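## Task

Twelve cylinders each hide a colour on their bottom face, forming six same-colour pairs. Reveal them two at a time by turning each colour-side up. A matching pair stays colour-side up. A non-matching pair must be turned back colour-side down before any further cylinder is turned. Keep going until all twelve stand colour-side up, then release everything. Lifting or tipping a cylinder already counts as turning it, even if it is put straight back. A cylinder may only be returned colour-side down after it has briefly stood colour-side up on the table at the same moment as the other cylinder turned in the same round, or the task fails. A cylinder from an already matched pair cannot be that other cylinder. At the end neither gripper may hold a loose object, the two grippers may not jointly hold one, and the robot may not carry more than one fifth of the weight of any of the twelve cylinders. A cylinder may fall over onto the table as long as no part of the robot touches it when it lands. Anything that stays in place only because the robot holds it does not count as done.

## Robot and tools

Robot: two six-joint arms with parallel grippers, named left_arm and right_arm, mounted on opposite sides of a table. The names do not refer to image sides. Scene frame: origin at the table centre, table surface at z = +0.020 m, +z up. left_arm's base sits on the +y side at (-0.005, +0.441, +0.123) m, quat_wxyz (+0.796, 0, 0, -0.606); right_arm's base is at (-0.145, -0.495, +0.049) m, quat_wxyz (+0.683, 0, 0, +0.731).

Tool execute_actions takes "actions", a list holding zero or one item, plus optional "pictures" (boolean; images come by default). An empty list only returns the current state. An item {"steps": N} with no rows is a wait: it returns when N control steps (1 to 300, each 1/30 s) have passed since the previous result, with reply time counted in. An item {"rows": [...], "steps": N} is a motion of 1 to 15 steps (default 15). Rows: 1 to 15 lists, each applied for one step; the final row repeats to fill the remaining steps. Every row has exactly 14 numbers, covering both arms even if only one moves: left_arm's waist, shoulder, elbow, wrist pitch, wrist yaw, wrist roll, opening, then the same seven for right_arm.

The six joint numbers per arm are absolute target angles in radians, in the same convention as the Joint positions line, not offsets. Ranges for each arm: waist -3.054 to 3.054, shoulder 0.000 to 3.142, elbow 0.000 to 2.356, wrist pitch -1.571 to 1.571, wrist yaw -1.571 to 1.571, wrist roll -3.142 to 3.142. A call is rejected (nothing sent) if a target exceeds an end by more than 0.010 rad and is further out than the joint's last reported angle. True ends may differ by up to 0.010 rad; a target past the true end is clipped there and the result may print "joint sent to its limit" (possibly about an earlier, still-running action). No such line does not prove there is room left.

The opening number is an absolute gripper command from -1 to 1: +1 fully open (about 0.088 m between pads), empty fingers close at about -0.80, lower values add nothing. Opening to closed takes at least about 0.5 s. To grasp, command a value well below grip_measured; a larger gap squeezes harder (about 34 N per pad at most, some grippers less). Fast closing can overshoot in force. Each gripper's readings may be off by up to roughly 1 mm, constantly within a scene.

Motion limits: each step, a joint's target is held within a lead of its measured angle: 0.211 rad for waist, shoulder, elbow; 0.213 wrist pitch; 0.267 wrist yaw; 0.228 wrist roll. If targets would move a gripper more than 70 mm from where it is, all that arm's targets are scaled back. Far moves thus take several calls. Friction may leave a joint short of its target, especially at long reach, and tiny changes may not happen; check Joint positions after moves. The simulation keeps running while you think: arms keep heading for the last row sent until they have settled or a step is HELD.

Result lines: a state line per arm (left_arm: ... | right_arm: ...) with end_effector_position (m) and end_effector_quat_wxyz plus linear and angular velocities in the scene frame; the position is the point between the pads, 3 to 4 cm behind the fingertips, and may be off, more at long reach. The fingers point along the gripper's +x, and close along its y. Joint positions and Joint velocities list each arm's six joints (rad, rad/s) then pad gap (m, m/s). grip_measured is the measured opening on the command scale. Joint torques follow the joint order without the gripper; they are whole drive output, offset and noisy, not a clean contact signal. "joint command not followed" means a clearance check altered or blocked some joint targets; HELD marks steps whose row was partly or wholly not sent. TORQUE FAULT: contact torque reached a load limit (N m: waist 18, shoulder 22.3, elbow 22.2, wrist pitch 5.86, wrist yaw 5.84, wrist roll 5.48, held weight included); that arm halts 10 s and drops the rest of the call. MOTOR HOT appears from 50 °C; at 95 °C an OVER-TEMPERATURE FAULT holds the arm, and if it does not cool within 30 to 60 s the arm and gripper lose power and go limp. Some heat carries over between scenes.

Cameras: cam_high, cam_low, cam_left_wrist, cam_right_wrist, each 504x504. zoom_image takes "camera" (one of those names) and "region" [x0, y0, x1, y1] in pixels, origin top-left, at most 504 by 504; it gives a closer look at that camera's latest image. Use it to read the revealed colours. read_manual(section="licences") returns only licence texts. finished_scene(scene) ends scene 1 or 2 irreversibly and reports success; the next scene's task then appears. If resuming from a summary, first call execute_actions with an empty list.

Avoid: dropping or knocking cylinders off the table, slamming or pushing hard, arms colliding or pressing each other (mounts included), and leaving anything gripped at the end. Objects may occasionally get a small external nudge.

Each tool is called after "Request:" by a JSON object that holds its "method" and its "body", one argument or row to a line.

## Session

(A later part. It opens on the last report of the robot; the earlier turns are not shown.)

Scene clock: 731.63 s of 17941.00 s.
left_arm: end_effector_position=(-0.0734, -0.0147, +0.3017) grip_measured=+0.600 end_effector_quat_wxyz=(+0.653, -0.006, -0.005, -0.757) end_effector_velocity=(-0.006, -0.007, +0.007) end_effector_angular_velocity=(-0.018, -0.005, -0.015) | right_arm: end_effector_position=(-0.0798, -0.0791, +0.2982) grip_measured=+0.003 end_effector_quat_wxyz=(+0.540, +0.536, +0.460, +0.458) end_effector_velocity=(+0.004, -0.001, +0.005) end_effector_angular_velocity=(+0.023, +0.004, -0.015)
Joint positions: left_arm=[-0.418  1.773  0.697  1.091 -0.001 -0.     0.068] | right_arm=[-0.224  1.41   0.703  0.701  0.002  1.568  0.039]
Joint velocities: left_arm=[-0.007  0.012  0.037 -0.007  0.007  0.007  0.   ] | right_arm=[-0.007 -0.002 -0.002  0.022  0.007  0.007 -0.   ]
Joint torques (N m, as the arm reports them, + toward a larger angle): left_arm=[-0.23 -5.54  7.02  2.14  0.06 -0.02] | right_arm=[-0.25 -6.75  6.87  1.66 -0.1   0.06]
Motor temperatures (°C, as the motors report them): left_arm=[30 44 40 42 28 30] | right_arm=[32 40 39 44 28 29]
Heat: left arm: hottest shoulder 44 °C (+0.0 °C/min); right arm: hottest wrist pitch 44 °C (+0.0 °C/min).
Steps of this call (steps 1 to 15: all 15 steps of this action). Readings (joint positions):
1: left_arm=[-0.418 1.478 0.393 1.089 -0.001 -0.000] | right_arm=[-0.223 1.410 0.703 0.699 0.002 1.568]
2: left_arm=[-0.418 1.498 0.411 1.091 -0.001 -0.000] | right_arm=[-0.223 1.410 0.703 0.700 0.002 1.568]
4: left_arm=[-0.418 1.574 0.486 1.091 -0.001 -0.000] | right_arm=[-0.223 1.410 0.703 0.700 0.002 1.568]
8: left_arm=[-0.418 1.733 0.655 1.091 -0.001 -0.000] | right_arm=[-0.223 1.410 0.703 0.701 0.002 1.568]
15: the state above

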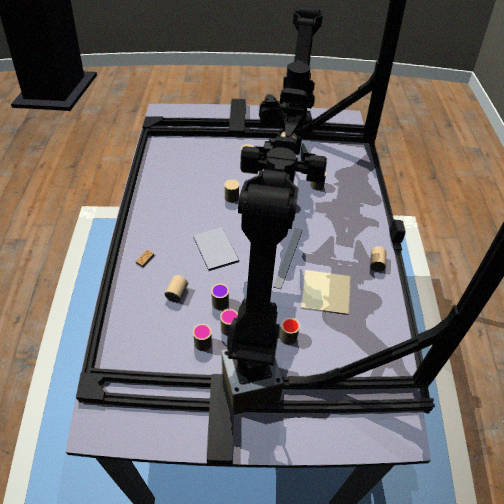

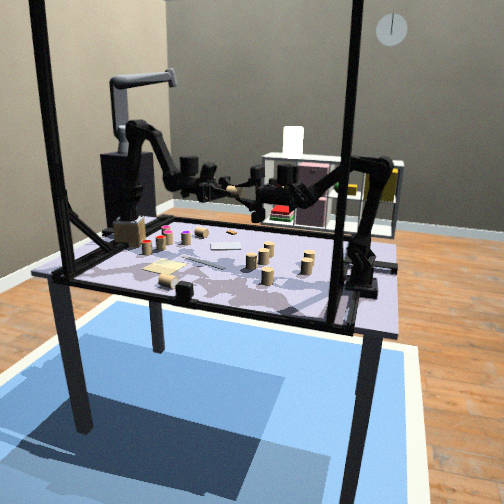

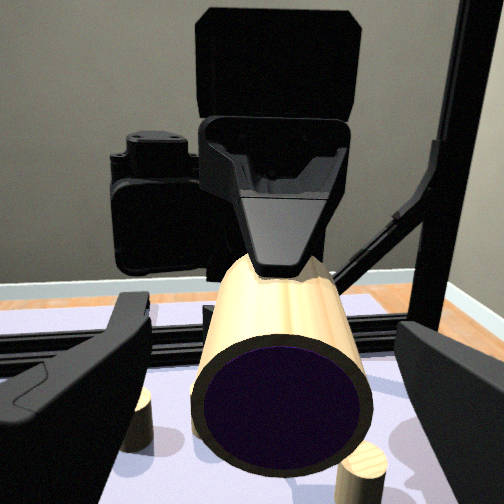

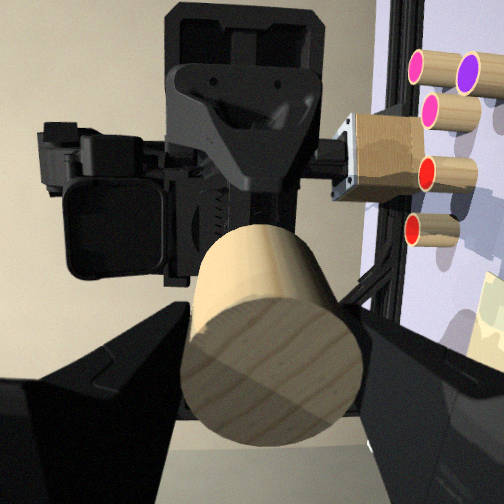

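Request:
{"method": "execute_actions", "body": {
  "actions": [
    {"rows":[[-0.42,1.783,0.708,1.093,0,0,0.45,-0.228,1.404,0.70,0.704,0,1.571,-0.3],[-0.42,1.783,0.708,1.093,0,0,0.35,-0.228,1.404,0.70,0.704,0,1.571,-0.3],[-0.42,1.783,0.708,1.093,0,0,0.25,-0.228,1.404,0.70,0.704,0,1.571,-0.3],[-0.42,1.783,0.708,1.093,0,0,0.2,-0.228,1.404,0.70,0.704,0,1.571,-0.3],[-0.42,1.783,0.708,1.093,0,0,0.15,-0.228,1.404,0.70,0.704,0,1.571,-0.3],[-0.42,1.783,0.708,1.093,0,0,0.1,-0.228,1.404,0.70,0.704,0,1.571,-0.3],[-0.42,1.783,0.708,1.093,0,0,0.06,-0.228,1.404,0.70,0.704,0,1.571,-0.3],[-0.42,1.783,0.708,1.093,0,0,0.03,-0.228,1.404,0.70,0.704,0,1.571,-0.3],[-0.42,1.783,0.708,1.093,0,0,-0.05,-0.228,1.404,0.70,0.704,0,1.571,-0.3],[-0.42,1.783,0.708,1.093,0,0,-0.15,-0.228,1.404,0.70,0.704,0,1.571,-0.3],[-0.42,1.783,0.708,1.093,0,0,-0.3,-0.228,1.404,0.70,0.704,0,1.571,-0.3]],"steps":14}
  ],
  "pictures": false
}}

Request:
{"method": "execute_actions", "body": {
  "actions": [
    {"rows":[[-0.42,1.783,0.708,1.093,0,0,-0.3,-0.228,1.404,0.70,0.704,0,1.571,0.6]],"steps":7}
  ],
  "pictures": false
}}

Request:
{"method": "execute_actions", "body": {
  "actions": [
    {"rows":[[-0.42,1.71,0.63,1.093,0,0,-0.3,-0.228,1.404,0.70,0.704,0,1.571,0.6],[-0.42,1.635,0.55,1.093,0,0,-0.3,-0.228,1.404,0.70,0.704,0,1.571,0.6],[-0.42,1.555,0.47,1.093,0,0,-0.3,-0.228,1.404,0.70,0.704,0,1.571,0.6],[-0.42,1.477,0.39,1.09,0,0,-0.3,-0.228,1.404,0.70,0.704,0,1.571,0.6]],"steps":9}
  ],
  "pictures": false
}}

Request:
{"method": "execute_actions", "body": {
  "actions": [
    {"rows":[[-0.27,1.1,0.8,-0.87,0,0,-0.3,-0.22,1.3,1.3,-1.34,0,0,0.28]],"steps":15}
  ],
  "pictures": false
}}

Request:
{"method": "execute_actions", "body": {
  "actions": [
    {"rows":[[-0.27,1.1,0.8,-0.87,0,0,-0.3,-0.22,1.5,1.6,-1.34,0,0,0.28]],"steps":15}
  ],
  "pictures": false
}}

Request:
{"method": "execute_actions", "body": {
  "actions": [
    {"rows":[[-0.27,1.548,0.847,-0.87,0,0,-0.3,-0.22,2.03,1.80,-1.34,0,0,0.28]],"steps":15}
  ],
  "pictures": false
}}

Request:
{"method": "execute_actions", "body": {
  "actions": [
    {"rows":[[-0.27,1.565,0.83,-0.836,0,0,-0.3,-0.22,2.03,1.80,-1.34,0,0,0.28],[-0.27,1.583,0.814,-0.802,0,0,-0.3,-0.22,2.03,1.80,-1.34,0,0,0.28],[-0.27,1.602,0.798,-0.767,0,0,-0.3,-0.22,2.03,1.80,-1.34,0,0,0.28],[-0.27,1.622,0.783,-0.732,0,0,-0.3,-0.22,2.03,1.80,-1.34,0,0,0.28],[-0.27,1.643,0.768,-0.696,0,0,-0.3,-0.22,2.04,1.76,-1.29,0,0,0.28],[-0.27,1.664,0.753,-0.655,0,0,-0.3,-0.22,2.05,1.715,-1.24,0,0,0.28],[-0.27,1.686,0.739,-0.61,0,0,-0.3,-0.22,2.06,1.67,-1.19,0,0,0.28],[-0.27,1.709,0.725,-0.565,0,0,-0.3,-0.22,2.068,1.63,-1.14,0,0,0.28],[-0.27,1.732,0.712,-0.525,0,0,-0.3,-0.22,2.068,1.63,-1.14,0,0,0.28],[-0.27,1.755,0.70,-0.5,0,0,-0.3,-0.22,2.068,1.63,-1.14,0,0,0.28],[-0.27,1.768,0.694,-0.5,0,0,-0.3,-0.22,2.068,1.63,-1.14,0,0,0.28]],"steps":15}
  ],
  "pictures": false
}}

Request:
{"method": "execute_actions", "body": {
  "actions": [
    {"rows":[[-0.27,1.768,0.694,-0.5,0,0,-0.3,-0.22,2.068,1.63,-1.14,0,0,0.28],[-0.27,1.768,0.694,-0.5,0,0,-0.3,-0.22,2.068,1.63,-1.14,0,0,0.28],[-0.27,1.768,0.694,-0.5,0,0,-0.3,-0.22,2.068,1.63,-1.14,0,0,0.28],[-0.27,1.768,0.694,-0.5,0,0,0,-0.22,2.068,1.63,-1.14,0,0,0.28],[-0.27,1.768,0.694,-0.5,0,0,0.1,-0.22,2.068,1.63,-1.14,0,0,0.28],[-0.27,1.768,0.694,-0.5,0,0,0.2,-0.22,2.068,1.63,-1.14,0,0,0.28],[-0.27,1.768,0.694,-0.5,0,0,0.26,-0.22,2.068,1.63,-1.14,0,0,0.28],[-0.27,1.768,0.694,-0.5,0,0,0.26,-0.22,2.068,1.63,-1.14,0,0,0.28],[-0.27,1.768,0.694,-0.5,0,0,0.26,-0.22,2.068,1.63,-1.14,0,0,0.28],[-0.27,1.732,0.712,-0.53,0,0,0.26,-0.22,2.068,1.63,-1.14,0,0,0.28],[-0.27,1.686,0.739,-0.60,0,0,0.26,-0.22,2.068,1.63,-1.14,0,0,0.28],[-0.27,1.643,0.768,-0.68,0,0,0.26,-0.22,2.068,1.63,-1.14,0,0,0.28],[-0.27,1.602,0.798,-0.76,0,0,0.26,-0.22,2.068,1.63,-1.14,0,0,0.28],[-0.27,1.548,0.847,-0.87,0,0,0.26,-0.22,2.068,1.63,-1.14,0,0,0.28]],"steps":15}
  ]
}}

Scene clock: 752.77 s of 17941.00 s.
left_arm: end_effector_position=(-0.0738, -0.0158, +0.3016) grip_measured=+0.029 end_effector_quat_wxyz=(+0.653, -0.006, -0.005, -0.757) end_effector_velocity=(+0.002, +0.000, -0.001) end_effector_angular_velocity=(+0.008, +0.006, +0.010) | right_arm: end_effector_position=(-0.0794, -0.0795, +0.2979) grip_measured=+0.004 end_effector_quat_wxyz=(+0.540, +0.536, +0.460, +0.457) end_effector_velocity=(-0.000, -0.001, -0.003) end_effector_angular_velocity=(-0.018, -0.004, +0.015)
Joint positions: left_arm=[-0.419  1.777  0.702  1.091 -0.001 -0.     0.04 ] | right_arm=[-0.225  1.409  0.702  0.701  0.001  1.569  0.039]
Joint velocities: left_arm=[ 0.002 -0.002 -0.002 -0.007 -0.007 -0.007 -0.   ] | right_arm=[-0.007 -0.007 -0.002 -0.022 -0.022 -0.007 -0.   ]
Joint torques (N m, as the arm reports them, + toward a larger angle): left_arm=[-0.15 -5.87  6.86  2.13  0.06 -0.02] | right_arm=[-0.22 -6.72  7.05  1.64 -0.07  0.05]
Motor temperatures (°C, as the motors report them): left_arm=[30 45 41 44 28 30] | right_arm=[32 40 39 46 28 29]
Heat: left arm: hottest shoulder 45 °C (+2.0 °C/min); right arm: hottest wrist pitch 46 °C (+2.0 °C/min).
Steps of this call (steps 1 to 15: the robot went on to your last target; steps 16 to 620: nothing new was sent; steps 621 to 634: all 14 steps of this action). Readings (joint positions):
621: left_arm=[-0.418 1.777 0.702 1.091 -0.001 -0.000] | right_arm=[-0.224 1.409 0.702 0.701 0.002 1.569]
622: left_arm=[-0.418 1.777 0.702 1.091 -0.001 -0.000] | right_arm=[-0.224 1.409 0.702 0.701 0.002 1.569]
624: left_arm=[-0.418 1.777 0.702 1.091 -0.001 -0.000] | right_arm=[-0.225 1.409 0.702 0.701 0.002 1.569]
628: left_arm=[-0.418 1.777 0.702 1.091 -0.001 -0.000] | right_arm=[-0.225 1.409 0.702 0.701 0.002 1.569]
634: the state above

Scene clock: 753.00 s of 17941.00 s.
left_arm: end_effector_position=(-0.0738, -0.0159, +0.3014) grip_measured=+0.029 end_effector_quat_wxyz=(+0.653, -0.006, -0.005, -0.757) end_effector_velocity=(+0.000, +0.001, -0.001) end_effector_angular_velocity=(+0.006, -0.008, +0.005) | right_arm: end_effector_position=(-0.0794, -0.0795, +0.2981) grip_measured=+0.508 end_effector_quat_wxyz=(+0.540, +0.536, +0.460, +0.458) end_effector_velocity=(-0.000, -0.001, +0.003) end_effector_angular_velocity=(+0.011, -0.009, +0.005)
Joint positions: left_arm=[-0.419  1.777  0.702  1.091 -0.001 -0.     0.04 ] | right_arm=[-0.225  1.409  0.702  0.702  0.001  1.569  0.064]
Joint velocities: left_arm=[-0.002 -0.002 -0.002 -0.007 -0.007  0.007 -0.   ] | right_arm=[-0.002 -0.007 -0.002  0.007 -0.007 -0.007  0.174]
Joint torques (N m, as the arm reports them, + toward a larger angle): left_arm=[-0.15 -5.95  6.85  2.14  0.06 -0.02] | right_arm=[-0.21 -6.75  7.09  1.54 -0.09  0.03]
Motor temperatures (°C, as the motors report them): left_arm=[30 45 41 44 28 30] | right_arm=[32 40 40 46 28 29]
Heat: left arm: hottest shoulder 45 °C (+2.0 °C/min); right arm: hottest wrist pitch 46 °C (+2.0 °C/min).
Steps of this call (steps 1 to 7: all 7 steps of this action). Readings (joint positions):
1: left_arm=[-0.419 1.777 0.702 1.091 -0.001 -0.000] | right_arm=[-0.225 1.409 0.702 0.701 0.001 1.569]
2: left_arm=[-0.419 1.777 0.702 1.091 -0.001 -0.000] | right_arm=[-0.225 1.409 0.702 0.701 0.001 1.569]
4: left_arm=[-0.419 1.777 0.702 1.091 -0.001 -0.000] | right_arm=[-0.225 1.409 0.702 0.702 0.001 1.569]
7: the state above

Scene clock: 753.30 s of 17941.00 s.
left_arm: end_effector_position=(-0.0627, +0.0583, +0.3014) grip_measured=+0.029 end_effector_quat_wxyz=(+0.653, -0.001, -0.001, -0.757) end_effector_velocity=(+0.011, +0.055, -0.013) end_effector_angular_velocity=(+0.028, +0.003, +0.020) | right_arm: end_effector_position=(-0.0794, -0.0795, +0.2981) grip_measured=+0.598 end_effector_quat_wxyz=(+0.540, +0.536, +0.460, +0.458) end_effector_velocity=(-0.000, -0.001, -0.002) end_effector_angular_velocity=(-0.008, -0.006, +0.005)
Joint positions: left_arm=[-0.419  1.5    0.412  1.09  -0.001 -0.     0.04 ] | right_arm=[-0.225  1.409  0.702  0.702  0.001  1.569  0.068]
Joint velocities: left_arm=[-0.002 -0.198 -0.217 -0.007 -0.022 -0.007 -0.   ] | right_arm=[-0.002 -0.002 -0.002 -0.007 -0.007 -0.007  0.001]
Joint torques (N m, as the arm reports them, + toward a larger angle): left_arm=[-0.16 -5.14  5.55  2.04  0.06 -0.01] | right_arm=[-0.26 -6.69  6.98  1.57 -0.06  0.03]
Motor temperatures (°C, as the motors report them): left_arm=[30 45 41 44 28 30] | right_arm=[32 40 40 46 28 29]
Heat: left arm: hottest shoulder 45 °C (+2.0 °C/min); right arm: hottest wrist pitch 46 °C (+2.0 °C/min).
Steps of this call (steps 1 to 9: all 9 steps of this action). Readings (joint positions):
1: left_arm=[-0.419 1.770 0.693 1.091 -0.001 -0.000] | right_arm=[-0.225 1.409 0.702 0.702 0.001 1.569]
2: left_arm=[-0.419 1.747 0.665 1.091 -0.001 -0.000] | right_arm=[-0.225 1.409 0.702 0.702 0.001 1.569]
4: left_arm=[-0.419 1.649 0.556 1.089 -0.001 -0.000] | right_arm=[-0.225 1.409 0.702 0.702 0.001 1.569]
8: left_arm=[-0.419 1.509 0.420 1.090 -0.001 -0.000] | right_arm=[-0.225 1.409 0.702 0.702 0.001 1.569]
9: the state above

Scene clock: 753.80 s of 17941.00 s.
left_arm: end_effector_position=(-0.0077, +0.0726, +0.4703) grip_measured=+0.028 end_effector_quat_wxyz=(+0.703, -0.037, -0.037, -0.709) end_effector_velocity=(+0.006, -0.004, -0.293) end_effector_angular_velocity=(+1.580, +0.002, +0.019) | right_arm: end_effector_position=(-0.0825, -0.0936, +0.4384) grip_measured=+0.281 end_effector_quat_wxyz=(+0.732, +0.202, +0.258, +0.597) end_effector_velocity=(-0.012, -0.066, -0.331) end_effector_angular_velocity=(-1.981, -1.665, +0.280)
Joint positions: left_arm=[-0.274  1.095  0.8    0.4    0.005 -0.     0.04 ] | right_arm=[-0.223  1.287  1.297 -0.148  0.001  0.656  0.053]
Joint velocities: left_arm=[ 0.012 -0.154  0.12  -1.853 -0.007 -0.007  0.   ] | right_arm=[ 0.002 -0.027  0.129 -1.853 -0.007 -1.971 -0.   ]
Joint torques (N m, as the arm reports them, + toward a larger angle): left_arm=[ 0.25 -1.8   6.48  1.09 -0.14 -0.02] | right_arm=[ 0.15 -3.76  6.67  0.81 -0.07 -0.08]
Motor temperatures (°C, as the motors report them): left_arm=[30 45 41 44 28 30] | right_arm=[32 40 40 46 28 29]
Heat: left arm: hottest shoulder 45 °C (+1.0 °C/min); right arm: hottest wrist pitch 46 °C (+2.0 °C/min).
Steps of this call (steps 1 to 15: all 15 steps of this action). Readings (joint positions):
1: left_arm=[-0.411 1.481 0.424 1.054 0.005 -0.000] | right_arm=[-0.225 1.401 0.719 0.662 0.001 1.536]
2: left_arm=[-0.390 1.458 0.446 1.001 0.006 -0.000] | right_arm=[-0.225 1.392 0.752 0.598 0.001 1.481]
4: left_arm=[-0.349 1.404 0.505 0.936 0.006 -0.000] | right_arm=[-0.225 1.370 0.838 0.500 0.001 1.372]
8: left_arm=[-0.303 1.271 0.640 0.794 0.006 -0.000] | right_arm=[-0.224 1.325 1.063 0.266 0.001 1.120]
15: the state above

Scene clock: 754.30 s of 17941.00 s.
left_arm: end_effector_position=(-0.0072, +0.1434, +0.2830) grip_measured=+0.028 end_effector_quat_wxyz=(+0.642, +0.290, +0.291, -0.647) end_effector_velocity=(-0.000, +0.308, -0.274) end_effector_angular_velocity=(+1.888, -0.006, +0.003) | right_arm: end_effector_position=(-0.0902, -0.1419, +0.3168) grip_measured=+0.280 end_effector_quat_wxyz=(+0.671, -0.305, +0.364, +0.570) end_effector_velocity=(-0.054, -0.342, -0.228) end_effector_angular_velocity=(-1.885, +0.231, +0.106)
Joint positions: left_arm=[-0.272  1.103  0.8   -0.544  0.006 -0.     0.04 ] | right_arm=[-0.223  1.493  1.589 -1.085  0.001  0.013  0.053]
Joint velocities: left_arm=[-0.007  0.002 -0.002 -1.883 -0.007 -0.007 -0.   ] | right_arm=[-0.002 -0.002 -0.002 -1.897 -0.007 -0.125 -0.   ]
Joint torques (N m, as the arm reports them, + toward a larger angle): left_arm=[ 0.22 -3.63  7.58  1.57 -0.14 -0.03] | right_arm=[ 0.11 -5.64  8.1   0.82 -0.09 -0.09]
Motor temperatures (°C, as the motors report them): left_arm=[30 45 41 44 28 30] | right_arm=[32 40 40 46 28 29]
Heat: left arm: hottest shoulder 45 °C (+1.0 °C/min); right arm: hottest wrist pitch 46 °C (+2.0 °C/min).
Steps of this call (steps 1 to 15: all 15 steps of this action). Readings (joint positions):
1: left_arm=[-0.273 1.093 0.802 0.338 0.006 -0.000] | right_arm=[-0.223 1.309 1.326 -0.228 0.001 0.590]
2: left_arm=[-0.273 1.093 0.802 0.271 0.006 -0.000] | right_arm=[-0.223 1.353 1.382 -0.284 0.001 0.526]
4: left_arm=[-0.273 1.100 0.800 0.140 0.006 -0.000] | right_arm=[-0.223 1.443 1.496 -0.397 0.001 0.393]
8: left_arm=[-0.272 1.103 0.800 -0.108 0.006 -0.000] | right_arm=[-0.223 1.493 1.566 -0.649 0.001 0.136]
15: the state above

Scene clock: 754.80 s of 17941.00 s.
left_arm: end_effector_position=(-0.0069, +0.2019, +0.1603) grip_measured=+0.028 end_effector_quat_wxyz=(+0.499, +0.498, +0.500, -0.503) end_effector_velocity=(+0.001, +0.016, -0.003) end_effector_angular_velocity=(+0.081, -0.007, +0.005) | right_arm: end_effector_position=(-0.0857, -0.1127, +0.1661) grip_measured=+0.280 end_effector_quat_wxyz=(+0.532, -0.464, +0.543, +0.454) end_effector_velocity=(+0.002, -0.000, +0.003) end_effector_angular_velocity=(+0.001, -0.008, -0.010)
Joint positions: left_arm=[-0.272  1.541  0.84  -0.867  0.006 -0.     0.04 ] | right_arm=[-0.223  2.041  1.786 -1.337  0.001  0.003  0.053]
Joint velocities: left_arm=[-0.002  0.012 -0.002 -0.066 -0.007 -0.007 -0.   ] | right_arm=[-0.002 -0.002  0.007 -0.007  0.007  0.007 -0.   ]
Joint torques (N m, as the arm reports them, + toward a larger angle): left_arm=[ 0.24 -4.12  6.68  0.39 -0.16 -0.03] | right_arm=[  0.22 -11.55   7.71  -0.06  -0.08  -0.08]
Motor temperatures (°C, as the motors report them): left_arm=[30 45 41 44 28 30] | right_arm=[32 40 40 45 28 29]
Heat: left arm: hottest shoulder 45 °C (+1.0 °C/min); right arm: hottest wrist pitch 45 °C (+1.0 °C/min).
Steps of this call (steps 1 to 15: all 15 steps of this action). Readings (joint positions):
1: left_arm=[-0.272 1.131 0.806 -0.612 0.006 -0.000] | right_arm=[-0.223 1.524 1.622 -1.174 0.001 0.009]
2: left_arm=[-0.272 1.176 0.823 -0.668 0.006 -0.000] | right_arm=[-0.223 1.568 1.677 -1.221 0.001 0.007]
4: left_arm=[-0.272 1.298 0.842 -0.766 0.006 -0.000] | right_arm=[-0.223 1.669 1.762 -1.262 0.001 0.005]
8: left_arm=[-0.272 1.507 0.840 -0.848 0.006 -0.000] | right_arm=[-0.223 1.872 1.792 -1.320 0.001 0.004]
15: the state above

Scene clock: 755.30 s of 17941.00 s.
left_arm: end_effector_position=(-0.0068, +0.2010, +0.0833) grip_measured=+0.027 end_effector_quat_wxyz=(+0.496, +0.501, +0.503, -0.500) end_effector_velocity=(+0.002, +0.014, -0.035) end_effector_angular_velocity=(+0.022, -0.007, +0.010) | right_arm: end_effector_position=(-0.0851, -0.1090, +0.1192) grip_measured=+0.280 end_effector_quat_wxyz=(+0.536, -0.462, +0.540, +0.457) end_effector_velocity=(-0.001, +0.008, -0.006) end_effector_angular_velocity=(+0.044, +0.016, +0.019)
Joint positions: left_arm=[-0.272  1.76   0.698 -0.518  0.005 -0.     0.04 ] | right_arm=[-0.223  2.065  1.635 -1.15   0.001  0.003  0.053]
Joint velocities: left_arm=[ 0.002  0.09  -0.085  0.154 -0.007 -0.007 -0.001] | right_arm=[-0.002 -0.002 -0.027  0.066 -0.022 -0.022 -0.   ]
Joint torques (N m, as the arm reports them, + toward a larger angle): left_arm=[ 0.21 -5.13  4.85  0.82 -0.15 -0.04] | right_arm=[ 0.21 -9.8   5.79  0.27 -0.07 -0.09]
Motor temperatures (°C, as the motors report them): left_arm=[30 45 41 44 28 30] | right_arm=[32 40 40 45 28 29]
Heat: left arm: hottest shoulder 45 °C (+1.0 °C/min); right arm: hottest wrist pitch 45 °C (+1.0 °C/min).
Steps of this call (steps 1 to 15: all 15 steps of this action). Readings (joint positions):
1: left_arm=[-0.272 1.543 0.839 -0.865 0.006 -0.000] | right_arm=[-0.223 2.040 1.788 -1.338 0.001 0.003]
2: left_arm=[-0.272 1.549 0.836 -0.850 0.006 -0.000] | right_arm=[-0.223 2.037 1.792 -1.338 0.001 0.003]
4: left_arm=[-0.272 1.572 0.822 -0.795 0.006 -0.000] | right_arm=[-0.223 2.037 1.794 -1.338 0.001 0.003]
8: left_arm=[-0.272 1.651 0.766 -0.663 0.005 -0.000] | right_arm=[-0.223 2.037 1.730 -1.233 0.001 0.003]
15: the state above

Scene clock: 755.80 s of 17941.00 s.
left_arm: end_effector_position=(-0.0068, +0.2035, +0.1272) grip_measured=+0.251 end_effector_quat_wxyz=(+0.492, +0.506, +0.507, -0.495) end_effector_velocity=(+0.000, -0.087, +0.395) end_effector_angular_velocity=(-0.457, -0.006, +0.005) | right_arm: end_effector_position=(-0.0848, -0.1073, +0.1190) grip_measured=+0.280 end_effector_quat_wxyz=(+0.538, -0.460, +0.538, +0.458) end_effector_velocity=(-0.000, -0.002, +0.000) end_effector_angular_velocity=(-0.006, +0.008, +0.005)
Joint positions: left_arm=[-0.272  1.632  0.78  -0.744  0.005 -0.     0.051] | right_arm=[-0.223  2.065  1.635 -1.142  0.001  0.003  0.053]
Joint velocities: left_arm=[-0.002 -1.062  0.779 -1.385 -0.007 -0.007  0.005] | right_arm=[-0.002 -0.002 -0.002 -0.007 -0.007 -0.007 -0.   ]
Joint torques (N m, as the arm reports them, + toward a larger angle): left_arm=[ 0.2  -5.37  6.32  0.4  -0.14 -0.03] | right_arm=[ 0.21 -9.78  5.64  0.22 -0.07 -0.06]
Motor temperatures (°C, as the motors report them): left_arm=[30 45 41 44 28 30] | right_arm=[32 40 40 45 28 29]
Heat: left arm: hottest shoulder 45 °C (+1.0 °C/min); right arm: hottest wrist pitch 45 °C (+1.0 °C/min).
Steps of this call (steps 1 to 15: all 15 steps of this action). Readings (joint positions):
1: left_arm=[-0.272 1.761 0.697 -0.514 0.005 -0.000] | right_arm=[-0.223 2.065 1.635 -1.147 0.001 0.003]
2: left_arm=[-0.272 1.762 0.697 -0.511 0.005 -0.000] | right_arm=[-0.223 2.065 1.635 -1.144 0.001 0.003]
4: left_arm=[-0.272 1.762 0.697 -0.505 0.005 -0.000] | right_arm=[-0.223 2.065 1.635 -1.143 0.001 0.003]
8: left_arm=[-0.272 1.762 0.697 -0.503 0.005 -0.000] | right_arm=[-0.223 2.065 1.635 -1.142 0.001 0.003]
15: the state above

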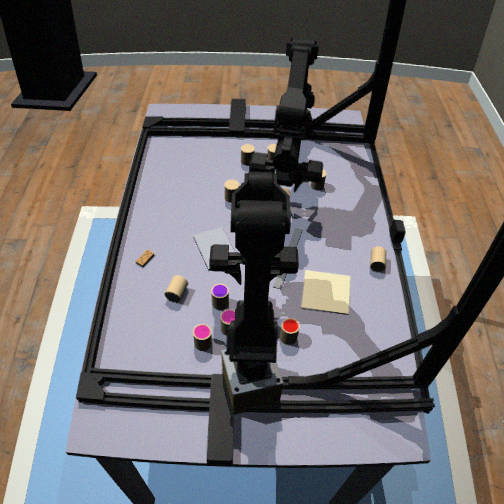

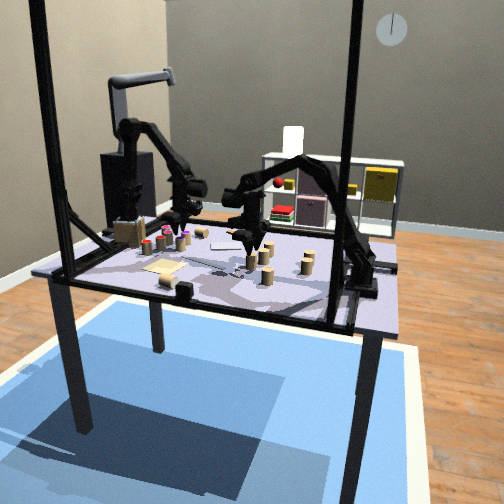

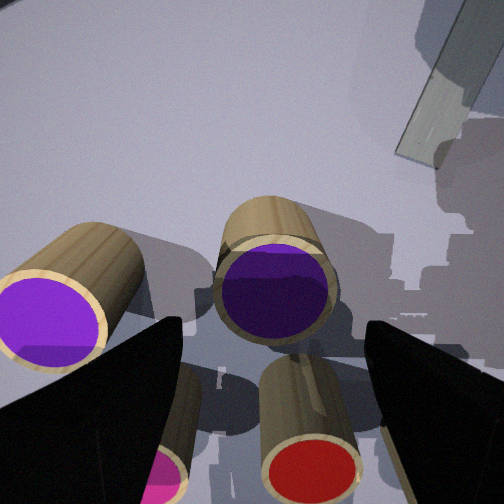

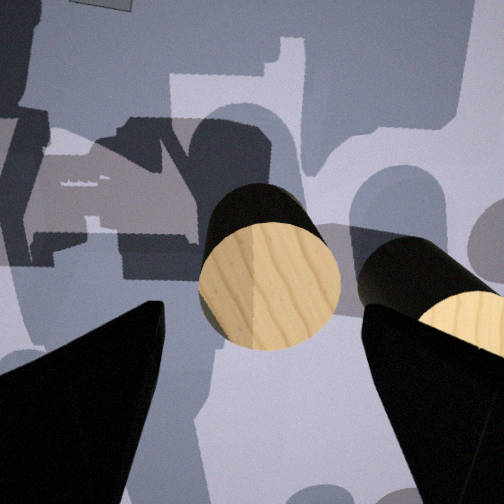

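Request:
{"method": "execute_actions", "body": {
  "actions": [
    {"rows":[[-0.27,1.4,0.847,-0.87,0,0,0.26,-0.233,2.088,1.665,-1.15,0,0,0.22],[-0.27,1.3,0.8,-0.87,0,0,0.26,-0.233,2.088,1.665,-1.15,0,0,0.22],[-0.42,1.0,0.5,0.5,0,0,0.6,-0.233,2.088,1.665,-1.15,0,0,0.22],[-0.42,1.0,0.5,0.5,0,0,0.6,-0.233,2.088,1.665,-1.15,0,0,0.22],[-0.42,1.0,0.5,0.5,0,0,0.6,-0.233,2.088,1.665,-1.15,0,0,0.22],[-0.42,1.0,0.5,0.5,0,0,0.6,-0.233,2.096,1.643,-1.12,0,0,0.22],[-0.42,1.0,0.5,0.5,0,0,0.6,-0.233,2.104,1.621,-1.095,0,0,0.22],[-0.42,1.0,0.5,0.5,0,0,0.6,-0.233,2.112,1.60,-1.067,0,0,0.22],[-0.42,1.0,0.5,0.5,0,0,0.6,-0.233,2.12,1.578,-1.04,0,0,0.22]],"steps":15}
  ],
  "pictures": false
}}

Request:
{"method": "execute_actions", "body": {
  "actions": [
    {"rows":[[-0.42,1.0,0.5,0.5,0,0,0.6,-0.233,2.12,1.578,-1.04,0,0,0.22],[-0.42,1.0,0.5,0.5,0,0,0.6,-0.233,2.12,1.578,-1.04,0,0,0.22],[-0.42,1.0,0.5,0.5,0,0,0.6,-0.233,2.12,1.578,-1.04,0,0,0.15],[-0.42,1.0,0.5,0.5,0,0,0.6,-0.233,2.12,1.578,-1.04,0,0,0.1],[-0.42,1.0,0.5,0.5,0,0,0.6,-0.233,2.12,1.578,-1.04,0,0,0.06],[-0.42,1.0,0.5,0.5,0,0,0.6,-0.233,2.12,1.578,-1.04,0,0,0.03],[-0.42,1.0,0.5,0.5,0,0,0.6,-0.233,2.12,1.578,-1.04,0,0,-0.05],[-0.42,1.0,0.5,0.5,0,0,0.6,-0.233,2.12,1.578,-1.04,0,0,-0.15],[-0.42,1.0,0.5,0.5,0,0,0.6,-0.233,2.12,1.578,-1.04,0,0,-0.3]],"steps":12}
  ],
  "pictures": false
}}

Request:
{"method": "execute_actions", "body": {
  "actions": [
    {"rows":[[-0.42,1.0,0.5,0.5,0,0,0.6,-0.233,2.104,1.621,-1.09,0,0,-0.3],[-0.42,1.0,0.5,0.5,0,0,0.6,-0.233,2.088,1.665,-1.14,0,0,-0.3],[-0.42,1.0,0.5,0.5,0,0,0.6,-0.233,2.075,1.72,-1.21,0,0,-0.3],[-0.42,1.0,0.5,0.5,0,0,0.6,-0.233,2.062,1.78,-1.28,0,0,-0.3],[-0.42,1.0,0.5,0.5,0,0,0.6,-0.233,2.05,1.83,-1.35,0,0,-0.3],[-0.42,1.0,0.5,0.5,0,0,0.6,-0.233,2.05,1.83,-1.35,0,0,-0.3],[-0.42,1.0,0.5,0.5,0,0,0.6,-0.233,2.05,1.83,-1.35,0,0,-0.3],[-0.42,1.0,0.5,0.5,0,0,0.6,-0.233,1.9,1.85,-1.35,0,0,-0.3],[-0.42,1.0,0.5,0.5,0,0,0.6,-0.233,1.9,1.85,-1.35,0,0,-0.3],[-0.42,1.0,0.5,0.5,0,0,0.6,-0.233,1.75,1.75,-1.35,0,0,-0.3]],"steps":13}
  ],
  "pictures": false
}}

Request:
{"method": "execute_actions", "body": {
  "actions": [
    {"rows":[[-0.42,1.0,0.5,0.5,0,0,0.6,-0.221,1.3,1.3,0,0,1.571,-0.3]],"steps":15}
  ],
  "pictures": false
}}

Request:
{"method": "execute_actions", "body": {
  "actions": [
    {"rows":[[-0.42,1.0,0.5,0.5,0,0,0.6,-0.221,1.3,1.3,0,0,1.571,-0.3]],"steps":6}
  ],
  "pictures": false
}}

Request:
{"method": "execute_actions", "body": {
  "actions": [
    {"rows":[[-0.42,1.477,0.39,1.09,0,0,0.6,-0.221,1.404,0.70,0.704,0,1.571,-0.3]],"steps":15}
  ],
  "pictures": false
}}

Request:
{"method": "execute_actions", "body": {
  "actions": [
    {"rows":[[-0.42,1.477,0.39,1.09,0,0,0.6,-0.221,1.404,0.70,0.704,0,1.571,-0.3]],"steps":6}
  ],
  "pictures": false
}}

Request:
{"method": "execute_actions", "body": {
  "actions": [
    {"rows":[[-0.42,1.53,0.44,1.093,0,0,0.6,-0.221,1.404,0.70,0.704,0,1.571,-0.3],[-0.42,1.58,0.495,1.093,0,0,0.6,-0.221,1.404,0.70,0.704,0,1.571,-0.3],[-0.42,1.635,0.55,1.093,0,0,0.6,-0.221,1.404,0.70,0.704,0,1.571,-0.3],[-0.42,1.69,0.60,1.093,0,0,0.6,-0.221,1.404,0.70,0.704,0,1.571,-0.3],[-0.42,1.74,0.655,1.093,0,0,0.6,-0.221,1.404,0.70,0.704,0,1.571,-0.3],[-0.42,1.783,0.708,1.093,0,0,0.6,-0.221,1.404,0.70,0.704,0,1.571,-0.3]],"steps":15}
  ]
}}

Scene clock: 773.60 s of 17941.00 s.
left_arm: end_effector_position=(-0.0503, +0.1380, +0.2659) grip_measured=+0.597 end_effector_quat_wxyz=(+0.626, +0.217, +0.187, -0.725) end_effector_velocity=(-0.031, -0.209, +0.339) end_effector_angular_velocity=(-1.837, +0.279, +0.018) | right_arm: end_effector_position=(-0.0809, -0.1036, +0.0895) grip_measured=+0.220 end_effector_quat_wxyz=(+0.539, -0.458, +0.540, +0.456) end_effector_velocity=(-0.003, -0.020, -0.046) end_effector_angular_velocity=(-0.112, +0.026, -0.010)
Joint positions: left_arm=[-0.417  1.011  0.512 -0.083 -0.001 -0.     0.068] | right_arm=[-0.231  2.111  1.585 -1.048  0.001  0.003  0.05 ]
Joint velocities: left_arm=[-0.012 -0.061 -0.027  1.824 -0.022 -0.022  0.001] | right_arm=[-0.002  0.071 -0.081  0.037 -0.007  0.007 -0.   ]
Joint torques (N m, as the arm reports them, + toward a larger angle): left_arm=[-0.24 -3.36  6.58  1.98  0.05 -0.02] | right_arm=[-0.2  -9.98  5.94  0.3  -0.1  -0.07]
Motor temperatures (°C, as the motors report them): left_arm=[30 45 40 41 28 30] | right_arm=[32 43 39 43 28 29]
Heat: left arm: hottest shoulder 45 °C (+0.0 °C/min); right arm: hottest shoulder 43 °C (-2.0 °C/min).
Steps of this call (steps 1 to 30: the robot went on to your last target; steps 31 to 100: nothing new was sent; then 13.97 s passed at rest; steps 101 to 115: all 15 steps of this action). Readings (joint positions):
101: left_arm=[-0.272 1.534 0.845 -0.867 0.005 -0.000] | right_arm=[-0.223 2.066 1.637 -1.142 0.001 0.003]
102: left_arm=[-0.272 1.495 0.833 -0.866 0.005 -0.000] | right_arm=[-0.224 2.067 1.641 -1.144 0.001 0.003]
104: left_arm=[-0.324 1.364 0.741 -0.748 -0.008 0.001] | right_arm=[-0.227 2.069 1.648 -1.145 0.001 0.003]
108: left_arm=[-0.409 1.126 0.549 -0.523 -0.000 -0.000] | right_arm=[-0.231 2.074 1.643 -1.111 0.001 0.003]
115: the state above

Scene clock: 774.00 s of 17941.00 s.
left_arm: end_effector_position=(-0.0554, +0.1045, +0.3826) grip_measured=+0.600 end_effector_quat_wxyz=(+0.653, +0.006, +0.005, -0.757) end_effector_velocity=(+0.000, -0.000, +0.039) end_effector_angular_velocity=(-0.170, +0.033, +0.005) | right_arm: end_effector_position=(-0.0808, -0.1029, +0.0884) grip_measured=+0.004 end_effector_quat_wxyz=(+0.540, -0.457, +0.540, +0.456) end_effector_velocity=(-0.000, -0.001, +0.002) end_effector_angular_velocity=(-0.001, +0.008, +0.005)
Joint positions: left_arm=[-0.417  1.     0.508  0.476 -0.001 -0.     0.068] | right_arm=[-0.231  2.112  1.582 -1.042  0.001  0.003  0.039]
Joint velocities: left_arm=[-0.002 -0.002  0.002  0.168 -0.007 -0.007  0.   ] | right_arm=[-0.002 -0.002  0.002 -0.007 -0.007 -0.007  0.   ]
Joint torques (N m, as the arm reports them, + toward a larger angle): left_arm=[-0.25 -2.78  6.81  2.21  0.05 -0.01] | right_arm=[-0.25 -9.5   5.55  0.21 -0.06 -0.08]
Motor temperatures (°C, as the motors report them): left_arm=[30 45 40 41 28 30] | right_arm=[32 43 39 43 28 29]
Heat: left arm: hottest shoulder 45 °C (+0.0 °C/min); right arm: hottest shoulder 43 °C (-2.0 °C/min).
Steps of this call (steps 1 to 12: all 12 steps of this action). Readings (joint positions):
1: left_arm=[-0.417 1.010 0.511 -0.021 -0.001 -0.000] | right_arm=[-0.231 2.112 1.583 -1.047 0.001 0.003]
2: left_arm=[-0.417 1.009 0.510 0.041 -0.001 -0.000] | right_arm=[-0.231 2.112 1.582 -1.045 0.001 0.003]
4: left_arm=[-0.417 1.008 0.508 0.165 -0.001 -0.000] | right_arm=[-0.231 2.112 1.582 -1.042 0.001 0.003]
8: left_arm=[-0.417 1.007 0.508 0.401 -0.001 -0.000] | right_arm=[-0.231 2.112 1.582 -1.042 0.001 0.003]
12: the state above

Scene clock: 774.43 s of 17941.00 s.
left_arm: end_effector_position=(-0.0554, +0.1045, +0.3869) grip_measured=+0.600 end_effector_quat_wxyz=(+0.653, -0.002, -0.001, -0.757) end_effector_velocity=(-0.002, +0.000, -0.004) end_effector_angular_velocity=(+0.015, +0.020, -0.010) | right_arm: end_effector_position=(-0.0849, -0.1275, +0.2340) grip_measured=+0.004 end_effector_quat_wxyz=(+0.580, -0.420, +0.496, +0.491) end_effector_velocity=(-0.024, -0.134, +0.461) end_effector_angular_velocity=(+1.199, -0.189, -0.004)
Joint positions: left_arm=[-0.417  1.     0.507  0.498 -0.001 -0.     0.068] | right_arm=[-0.231  1.84   1.77  -1.345  0.001  0.003  0.039]
Joint velocities: left_arm=[-0.002  0.002 -0.002 -0.007  0.007 -0.022 -0.   ] | right_arm=[ 0.002 -1.346 -0.037 -0.095 -0.007  0.007 -0.   ]
Joint torques (N m, as the arm reports them, + toward a larger angle): left_arm=[-0.25 -2.86  6.91  2.19  0.06 -0.02] | right_arm=[-0.17 -7.97  4.95  0.56 -0.05 -0.05]
Motor temperatures (°C, as the motors report them): left_arm=[30 45 40 41 28 30] | right_arm=[32 43 39 43 28 29]
Heat: left arm: hottest shoulder 45 °C (+0.0 °C/min); right arm: hottest shoulder 43 °C (-2.0 °C/min).
Steps of this call (steps 1 to 13: all 13 steps of this action). Readings (joint positions):
1: left_arm=[-0.417 1.000 0.507 0.482 -0.001 -0.000] | right_arm=[-0.231 2.112 1.586 -1.049 0.001 0.003]
2: left_arm=[-0.417 1.000 0.507 0.487 -0.001 -0.000] | right_arm=[-0.231 2.112 1.599 -1.076 0.001 0.003]
4: left_arm=[-0.417 1.000 0.507 0.494 -0.001 -0.000] | right_arm=[-0.231 2.112 1.656 -1.166 0.001 0.003]
8: left_arm=[-0.417 1.000 0.507 0.496 -0.001 -0.000] | right_arm=[-0.231 2.066 1.787 -1.296 0.001 0.003]
13: the state above

Scene clock: 774.93 s of 17941.00 s.
left_arm: end_effector_position=(-0.0556, +0.1045, +0.3869) grip_measured=+0.600 end_effector_quat_wxyz=(+0.653, -0.002, -0.001, -0.757) end_effector_velocity=(-0.002, +0.001, -0.002) end_effector_angular_velocity=(+0.008, +0.006, -0.010) | right_arm: end_effector_position=(-0.0838, -0.1032, +0.3773) grip_measured=+0.003 end_effector_quat_wxyz=(+0.720, +0.230, +0.442, +0.483) end_effector_velocity=(+0.025, +0.161, +0.326) end_effector_angular_velocity=(+2.003, +1.518, -0.818)
Joint positions: left_arm=[-0.418  1.     0.507  0.498 -0.001 -0.     0.068] | right_arm=[-0.224  1.315  1.314 -0.426  0.001  0.985  0.039]
Joint velocities: left_arm=[-0.002 -0.002 -0.002 -0.007  0.007 -0.007 -0.   ] | right_arm=[-0.002  0.002 -0.081  1.824 -0.007  1.985  0.001]
Joint torques (N m, as the arm reports them, + toward a larger angle): left_arm=[-0.22 -2.88  6.93  2.18  0.06 -0.01] | right_arm=[ 0.19 -7.28  6.71  1.63 -0.05  0.09]
Motor temperatures (°C, as the motors report them): left_arm=[30 45 40 42 28 30] | right_arm=[32 43 39 43 28 29]
Heat: left arm: hottest shoulder 45 °C (+0.0 °C/min); right arm: hottest shoulder 43 °C (-2.0 °C/min).
Steps of this call (steps 1 to 15: all 15 steps of this action). Readings (joint positions):
1: left_arm=[-0.417 1.000 0.507 0.498 -0.001 -0.000] | right_arm=[-0.230 1.780 1.737 -1.293 0.001 0.052]
2: left_arm=[-0.417 1.000 0.507 0.498 -0.001 -0.000] | right_arm=[-0.229 1.713 1.683 -1.217 0.001 0.122]
4: left_arm=[-0.417 1.000 0.507 0.498 -0.001 -0.000] | right_arm=[-0.226 1.589 1.569 -1.100 0.001 0.255]
8: left_arm=[-0.417 1.000 0.507 0.498 -0.001 -0.000] | right_arm=[-0.224 1.380 1.365 -0.864 0.001 0.520]
15: the state above

Scene clock: 775.13 s of 17941.00 s.
left_arm: end_effector_position=(-0.0556, +0.1045, +0.3869) grip_measured=+0.600 end_effector_quat_wxyz=(+0.653, -0.002, -0.001, -0.757) end_effector_velocity=(+0.003, +0.000, -0.002) end_effector_angular_velocity=(+0.008, +0.006, +0.020) | right_arm: end_effector_position=(-0.0809, -0.0847, +0.4468) grip_measured=+0.003 end_effector_quat_wxyz=(+0.604, +0.462, +0.440, +0.478) end_effector_velocity=(+0.000, +0.001, +0.247) end_effector_angular_velocity=(+1.385, +1.770, -0.170)
Joint positions: left_arm=[-0.418  1.     0.507  0.498 -0.001 -0.     0.068] | right_arm=[-0.224  1.314  1.307 -0.082  0.001  1.383  0.039]
Joint velocities: left_arm=[-0.002 -0.002 -0.002 -0.007 -0.022 -0.007 -0.   ] | right_arm=[-0.002 -0.066 -0.007  1.033 -0.007  1.971 -0.   ]
Joint torques (N m, as the arm reports them, + toward a larger angle): left_arm=[-0.23 -2.86  6.93  2.19  0.05 -0.02] | right_arm=[ 0.14 -7.    6.87  1.33 -0.06  0.1 ]
Motor temperatures (°C, as the motors report them): left_arm=[30 45 40 42 28 30] | right_arm=[32 43 39 43 28 29]
Heat: left arm: hottest shoulder 45 °C (+0.0 °C/min); right arm: hottest shoulder 43 °C (-2.0 °C/min).
Steps of this call (steps 1 to 6: all 6 steps of this action). Readings (joint positions):
1: left_arm=[-0.418 1.000 0.507 0.498 -0.001 -0.000] | right_arm=[-0.224 1.315 1.311 -0.366 0.001 1.050]
2: left_arm=[-0.418 1.000 0.507 0.498 -0.001 -0.000] | right_arm=[-0.224 1.315 1.309 -0.305 0.001 1.116]
4: left_arm=[-0.418 1.000 0.507 0.498 -0.001 -0.000] | right_arm=[-0.224 1.315 1.307 -0.181 0.001 1.249]
6: the state above

Scene clock: 775.63 s of 17941.00 s.
left_arm: end_effector_position=(-0.0614, +0.0653, +0.3024) grip_measured=+0.600 end_effector_quat_wxyz=(+0.653, -0.001, -0.001, -0.757) end_effector_velocity=(-0.000, -0.004, -0.009) end_effector_angular_velocity=(-0.001, +0.008, +0.005) | right_arm: end_effector_position=(-0.0799, -0.0784, +0.2884) grip_measured=+0.003 end_effector_quat_wxyz=(+0.550, +0.525, +0.472, +0.447) end_effector_velocity=(-0.002, +0.002, +0.113) end_effector_angular_velocity=(+0.542, -0.091, +0.020)
Joint positions: left_arm=[-0.418  1.466  0.388  1.079 -0.001 -0.     0.068] | right_arm=[-0.224  1.415  0.706  0.659  0.001  1.567  0.039]
Joint velocities: left_arm=[-0.002  0.061 -0.002  0.066 -0.007 -0.007 -0.   ] | right_arm=[-0.002 -0.002 -0.032  0.579 -0.022 -0.007  0.   ]
Joint torques (N m, as the arm reports them, + toward a larger angle): left_arm=[-0.23 -3.6   6.31  2.24  0.05 -0.03] | right_arm=[ 0.17 -7.41  7.29  1.84 -0.05  0.1 ]
Motor temperatures (°C, as the motors report them): left_arm=[30 45 40 42 28 30] | right_arm=[32 43 39 43 28 29]
Heat: left arm: hottest shoulder 45 °C (+0.0 °C/min); right arm: hottest shoulder 43 °C (-2.0 °C/min).
Steps of this call (steps 1 to 15: all 15 steps of this action). Readings (joint positions):
1: left_arm=[-0.418 1.027 0.491 0.550 -0.001 -0.000] | right_arm=[-0.224 1.315 1.289 -0.030 0.001 1.431]
2: left_arm=[-0.418 1.071 0.475 0.633 -0.001 -0.000] | right_arm=[-0.224 1.316 1.259 0.027 0.001 1.462]
4: left_arm=[-0.418 1.190 0.441 0.746 -0.001 -0.000] | right_arm=[-0.224 1.328 1.184 0.123 0.001 1.506]
8: left_arm=[-0.418 1.418 0.393 0.963 -0.001 -0.000] | right_arm=[-0.224 1.386 0.968 0.347 0.001 1.552]
15: the state above

Scene clock: 775.83 s of 17941.00 s.
left_arm: end_effector_position=(-0.0615, +0.0650, +0.3024) grip_measured=+0.600 end_effector_quat_wxyz=(+0.653, -0.002, -0.002, -0.757) end_effector_velocity=(+0.000, +0.001, +0.002) end_effector_angular_velocity=(-0.006, +0.008, +0.005) | right_arm: end_effector_position=(-0.0800, -0.0788, +0.2974) grip_measured=+0.003 end_effector_quat_wxyz=(+0.541, +0.534, +0.462, +0.457) end_effector_velocity=(+0.004, -0.001, +0.011) end_effector_angular_velocity=(+0.050, -0.015, -0.015)
Joint positions: left_arm=[-0.418  1.47   0.388  1.087 -0.001 -0.     0.068] | right_arm=[-0.224  1.411  0.705  0.695  0.001  1.568  0.039]
Joint velocities: left_arm=[-0.002 -0.002 -0.002  0.007 -0.007 -0.007  0.   ] | right_arm=[-0.007 -0.002 -0.002  0.051  0.007 -0.007  0.   ]
Joint torques (N m, as the arm reports them, + toward a larger angle): left_arm=[-0.21 -3.79  6.3   2.22  0.06 -0.01] | right_arm=[ 0.25 -6.96  6.79  1.78 -0.05  0.07]
Motor temperatures (°C, as the motors report them): left_arm=[30 45 40 42 28 30] | right_arm=[32 43 39 43 28 29]
Heat: left arm: hottest shoulder 45 °C (+0.0 °C/min); right arm: hottest shoulder 43 °C (-2.0 °C/min).
Steps of this call (steps 1 to 6: all 6 steps of this action). Readings (joint positions):
1: left_arm=[-0.418 1.468 0.388 1.081 -0.001 -0.000] | right_arm=[-0.224 1.414 0.705 0.677 0.001 1.567]
2: left_arm=[-0.418 1.469 0.388 1.083 -0.001 -0.000] | right_arm=[-0.224 1.413 0.705 0.688 0.001 1.567]
4: left_arm=[-0.418 1.470 0.388 1.086 -0.001 -0.000] | right_arm=[-0.224 1.411 0.705 0.693 0.001 1.568]
6: the state above

Scene clock: 776.33 s of 17941.00 s.
left_arm: end_effector_position=(-0.0734, -0.0148, +0.3017) grip_measured=+0.600 end_effector_quat_wxyz=(+0.653, -0.006, -0.005, -0.757) end_effector_velocity=(-0.001, -0.008, +0.010) end_effector_angular_velocity=(-0.030, +0.012, +0.005) | right_arm: end_effector_position=(-0.0800, -0.0788, +0.2988) grip_measured=+0.002 end_effector_quat_wxyz=(+0.539, +0.536, +0.460, +0.459) end_effector_velocity=(+0.002, -0.001, +0.005) end_effector_angular_velocity=(+0.021, -0.011, -0.010)
Joint positions: left_arm=[-0.418  1.773  0.697  1.091 -0.001 -0.     0.068] | right_arm=[-0.224  1.411  0.705  0.701  0.001  1.568  0.039]
Joint velocities: left_arm=[-0.002  0.012  0.037  0.007 -0.007 -0.007 -0.   ] | right_arm=[-0.002 -0.002 -0.002  0.022  0.007 -0.007 -0.001]
Joint torques (N m, as the arm reports them, + toward a larger angle): left_arm=[-0.21 -5.63  7.01  2.14  0.05 -0.02] | right_arm=[ 0.22 -6.84  6.69  1.64 -0.07  0.04]
Motor temperatures (°C, as the motors report them): left_arm=[30 45 41 42 28 30] | right_arm=[32 43 39 43 28 29]
Heat: left arm: hottest shoulder 45 °C (+0.0 °C/min); right arm: hottest shoulder 43 °C (-2.0 °C/min).
Steps of this call (steps 1 to 15: all 15 steps of this action). Readings (joint positions):
1: left_arm=[-0.418 1.478 0.394 1.089 -0.001 -0.000] | right_arm=[-0.224 1.411 0.705 0.698 0.001 1.568]
2: left_arm=[-0.418 1.498 0.412 1.091 -0.001 -0.000] | right_arm=[-0.224 1.411 0.705 0.700 0.001 1.568]
4: left_arm=[-0.418 1.573 0.486 1.091 -0.001 -0.000] | right_arm=[-0.224 1.411 0.705 0.701 0.001 1.568]
8: left_arm=[-0.418 1.734 0.656 1.091 -0.001 -0.000] | right_arm=[-0.224 1.411 0.705 0.701 0.001 1.568]
15: the state above

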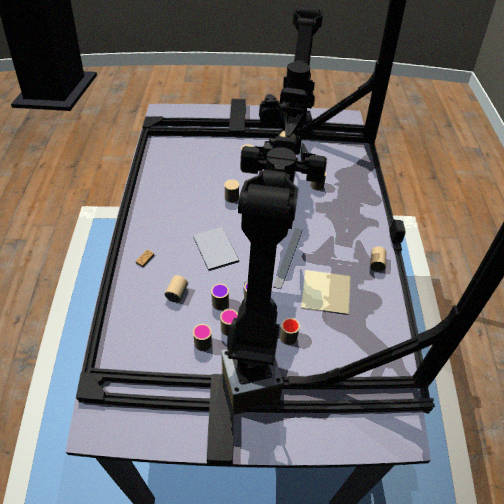

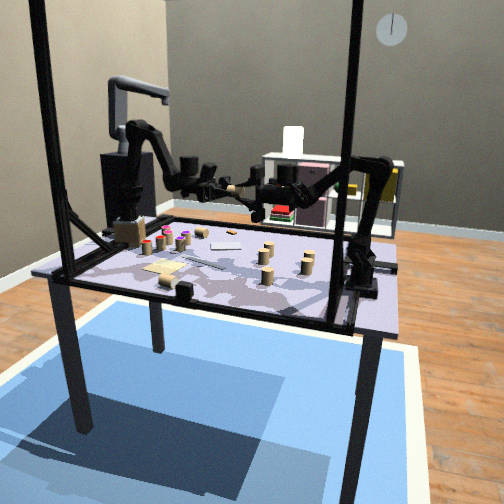

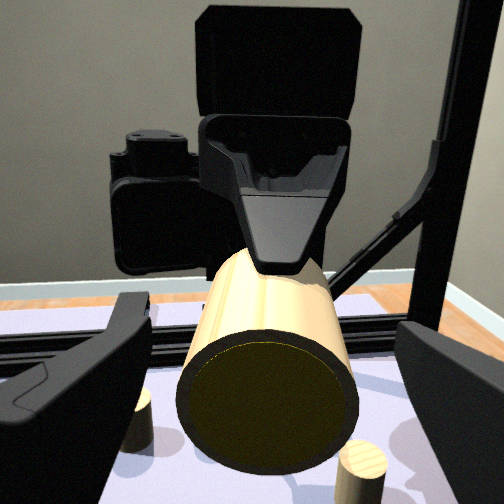

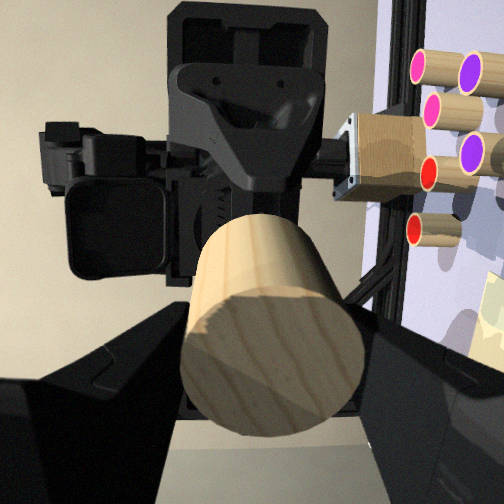

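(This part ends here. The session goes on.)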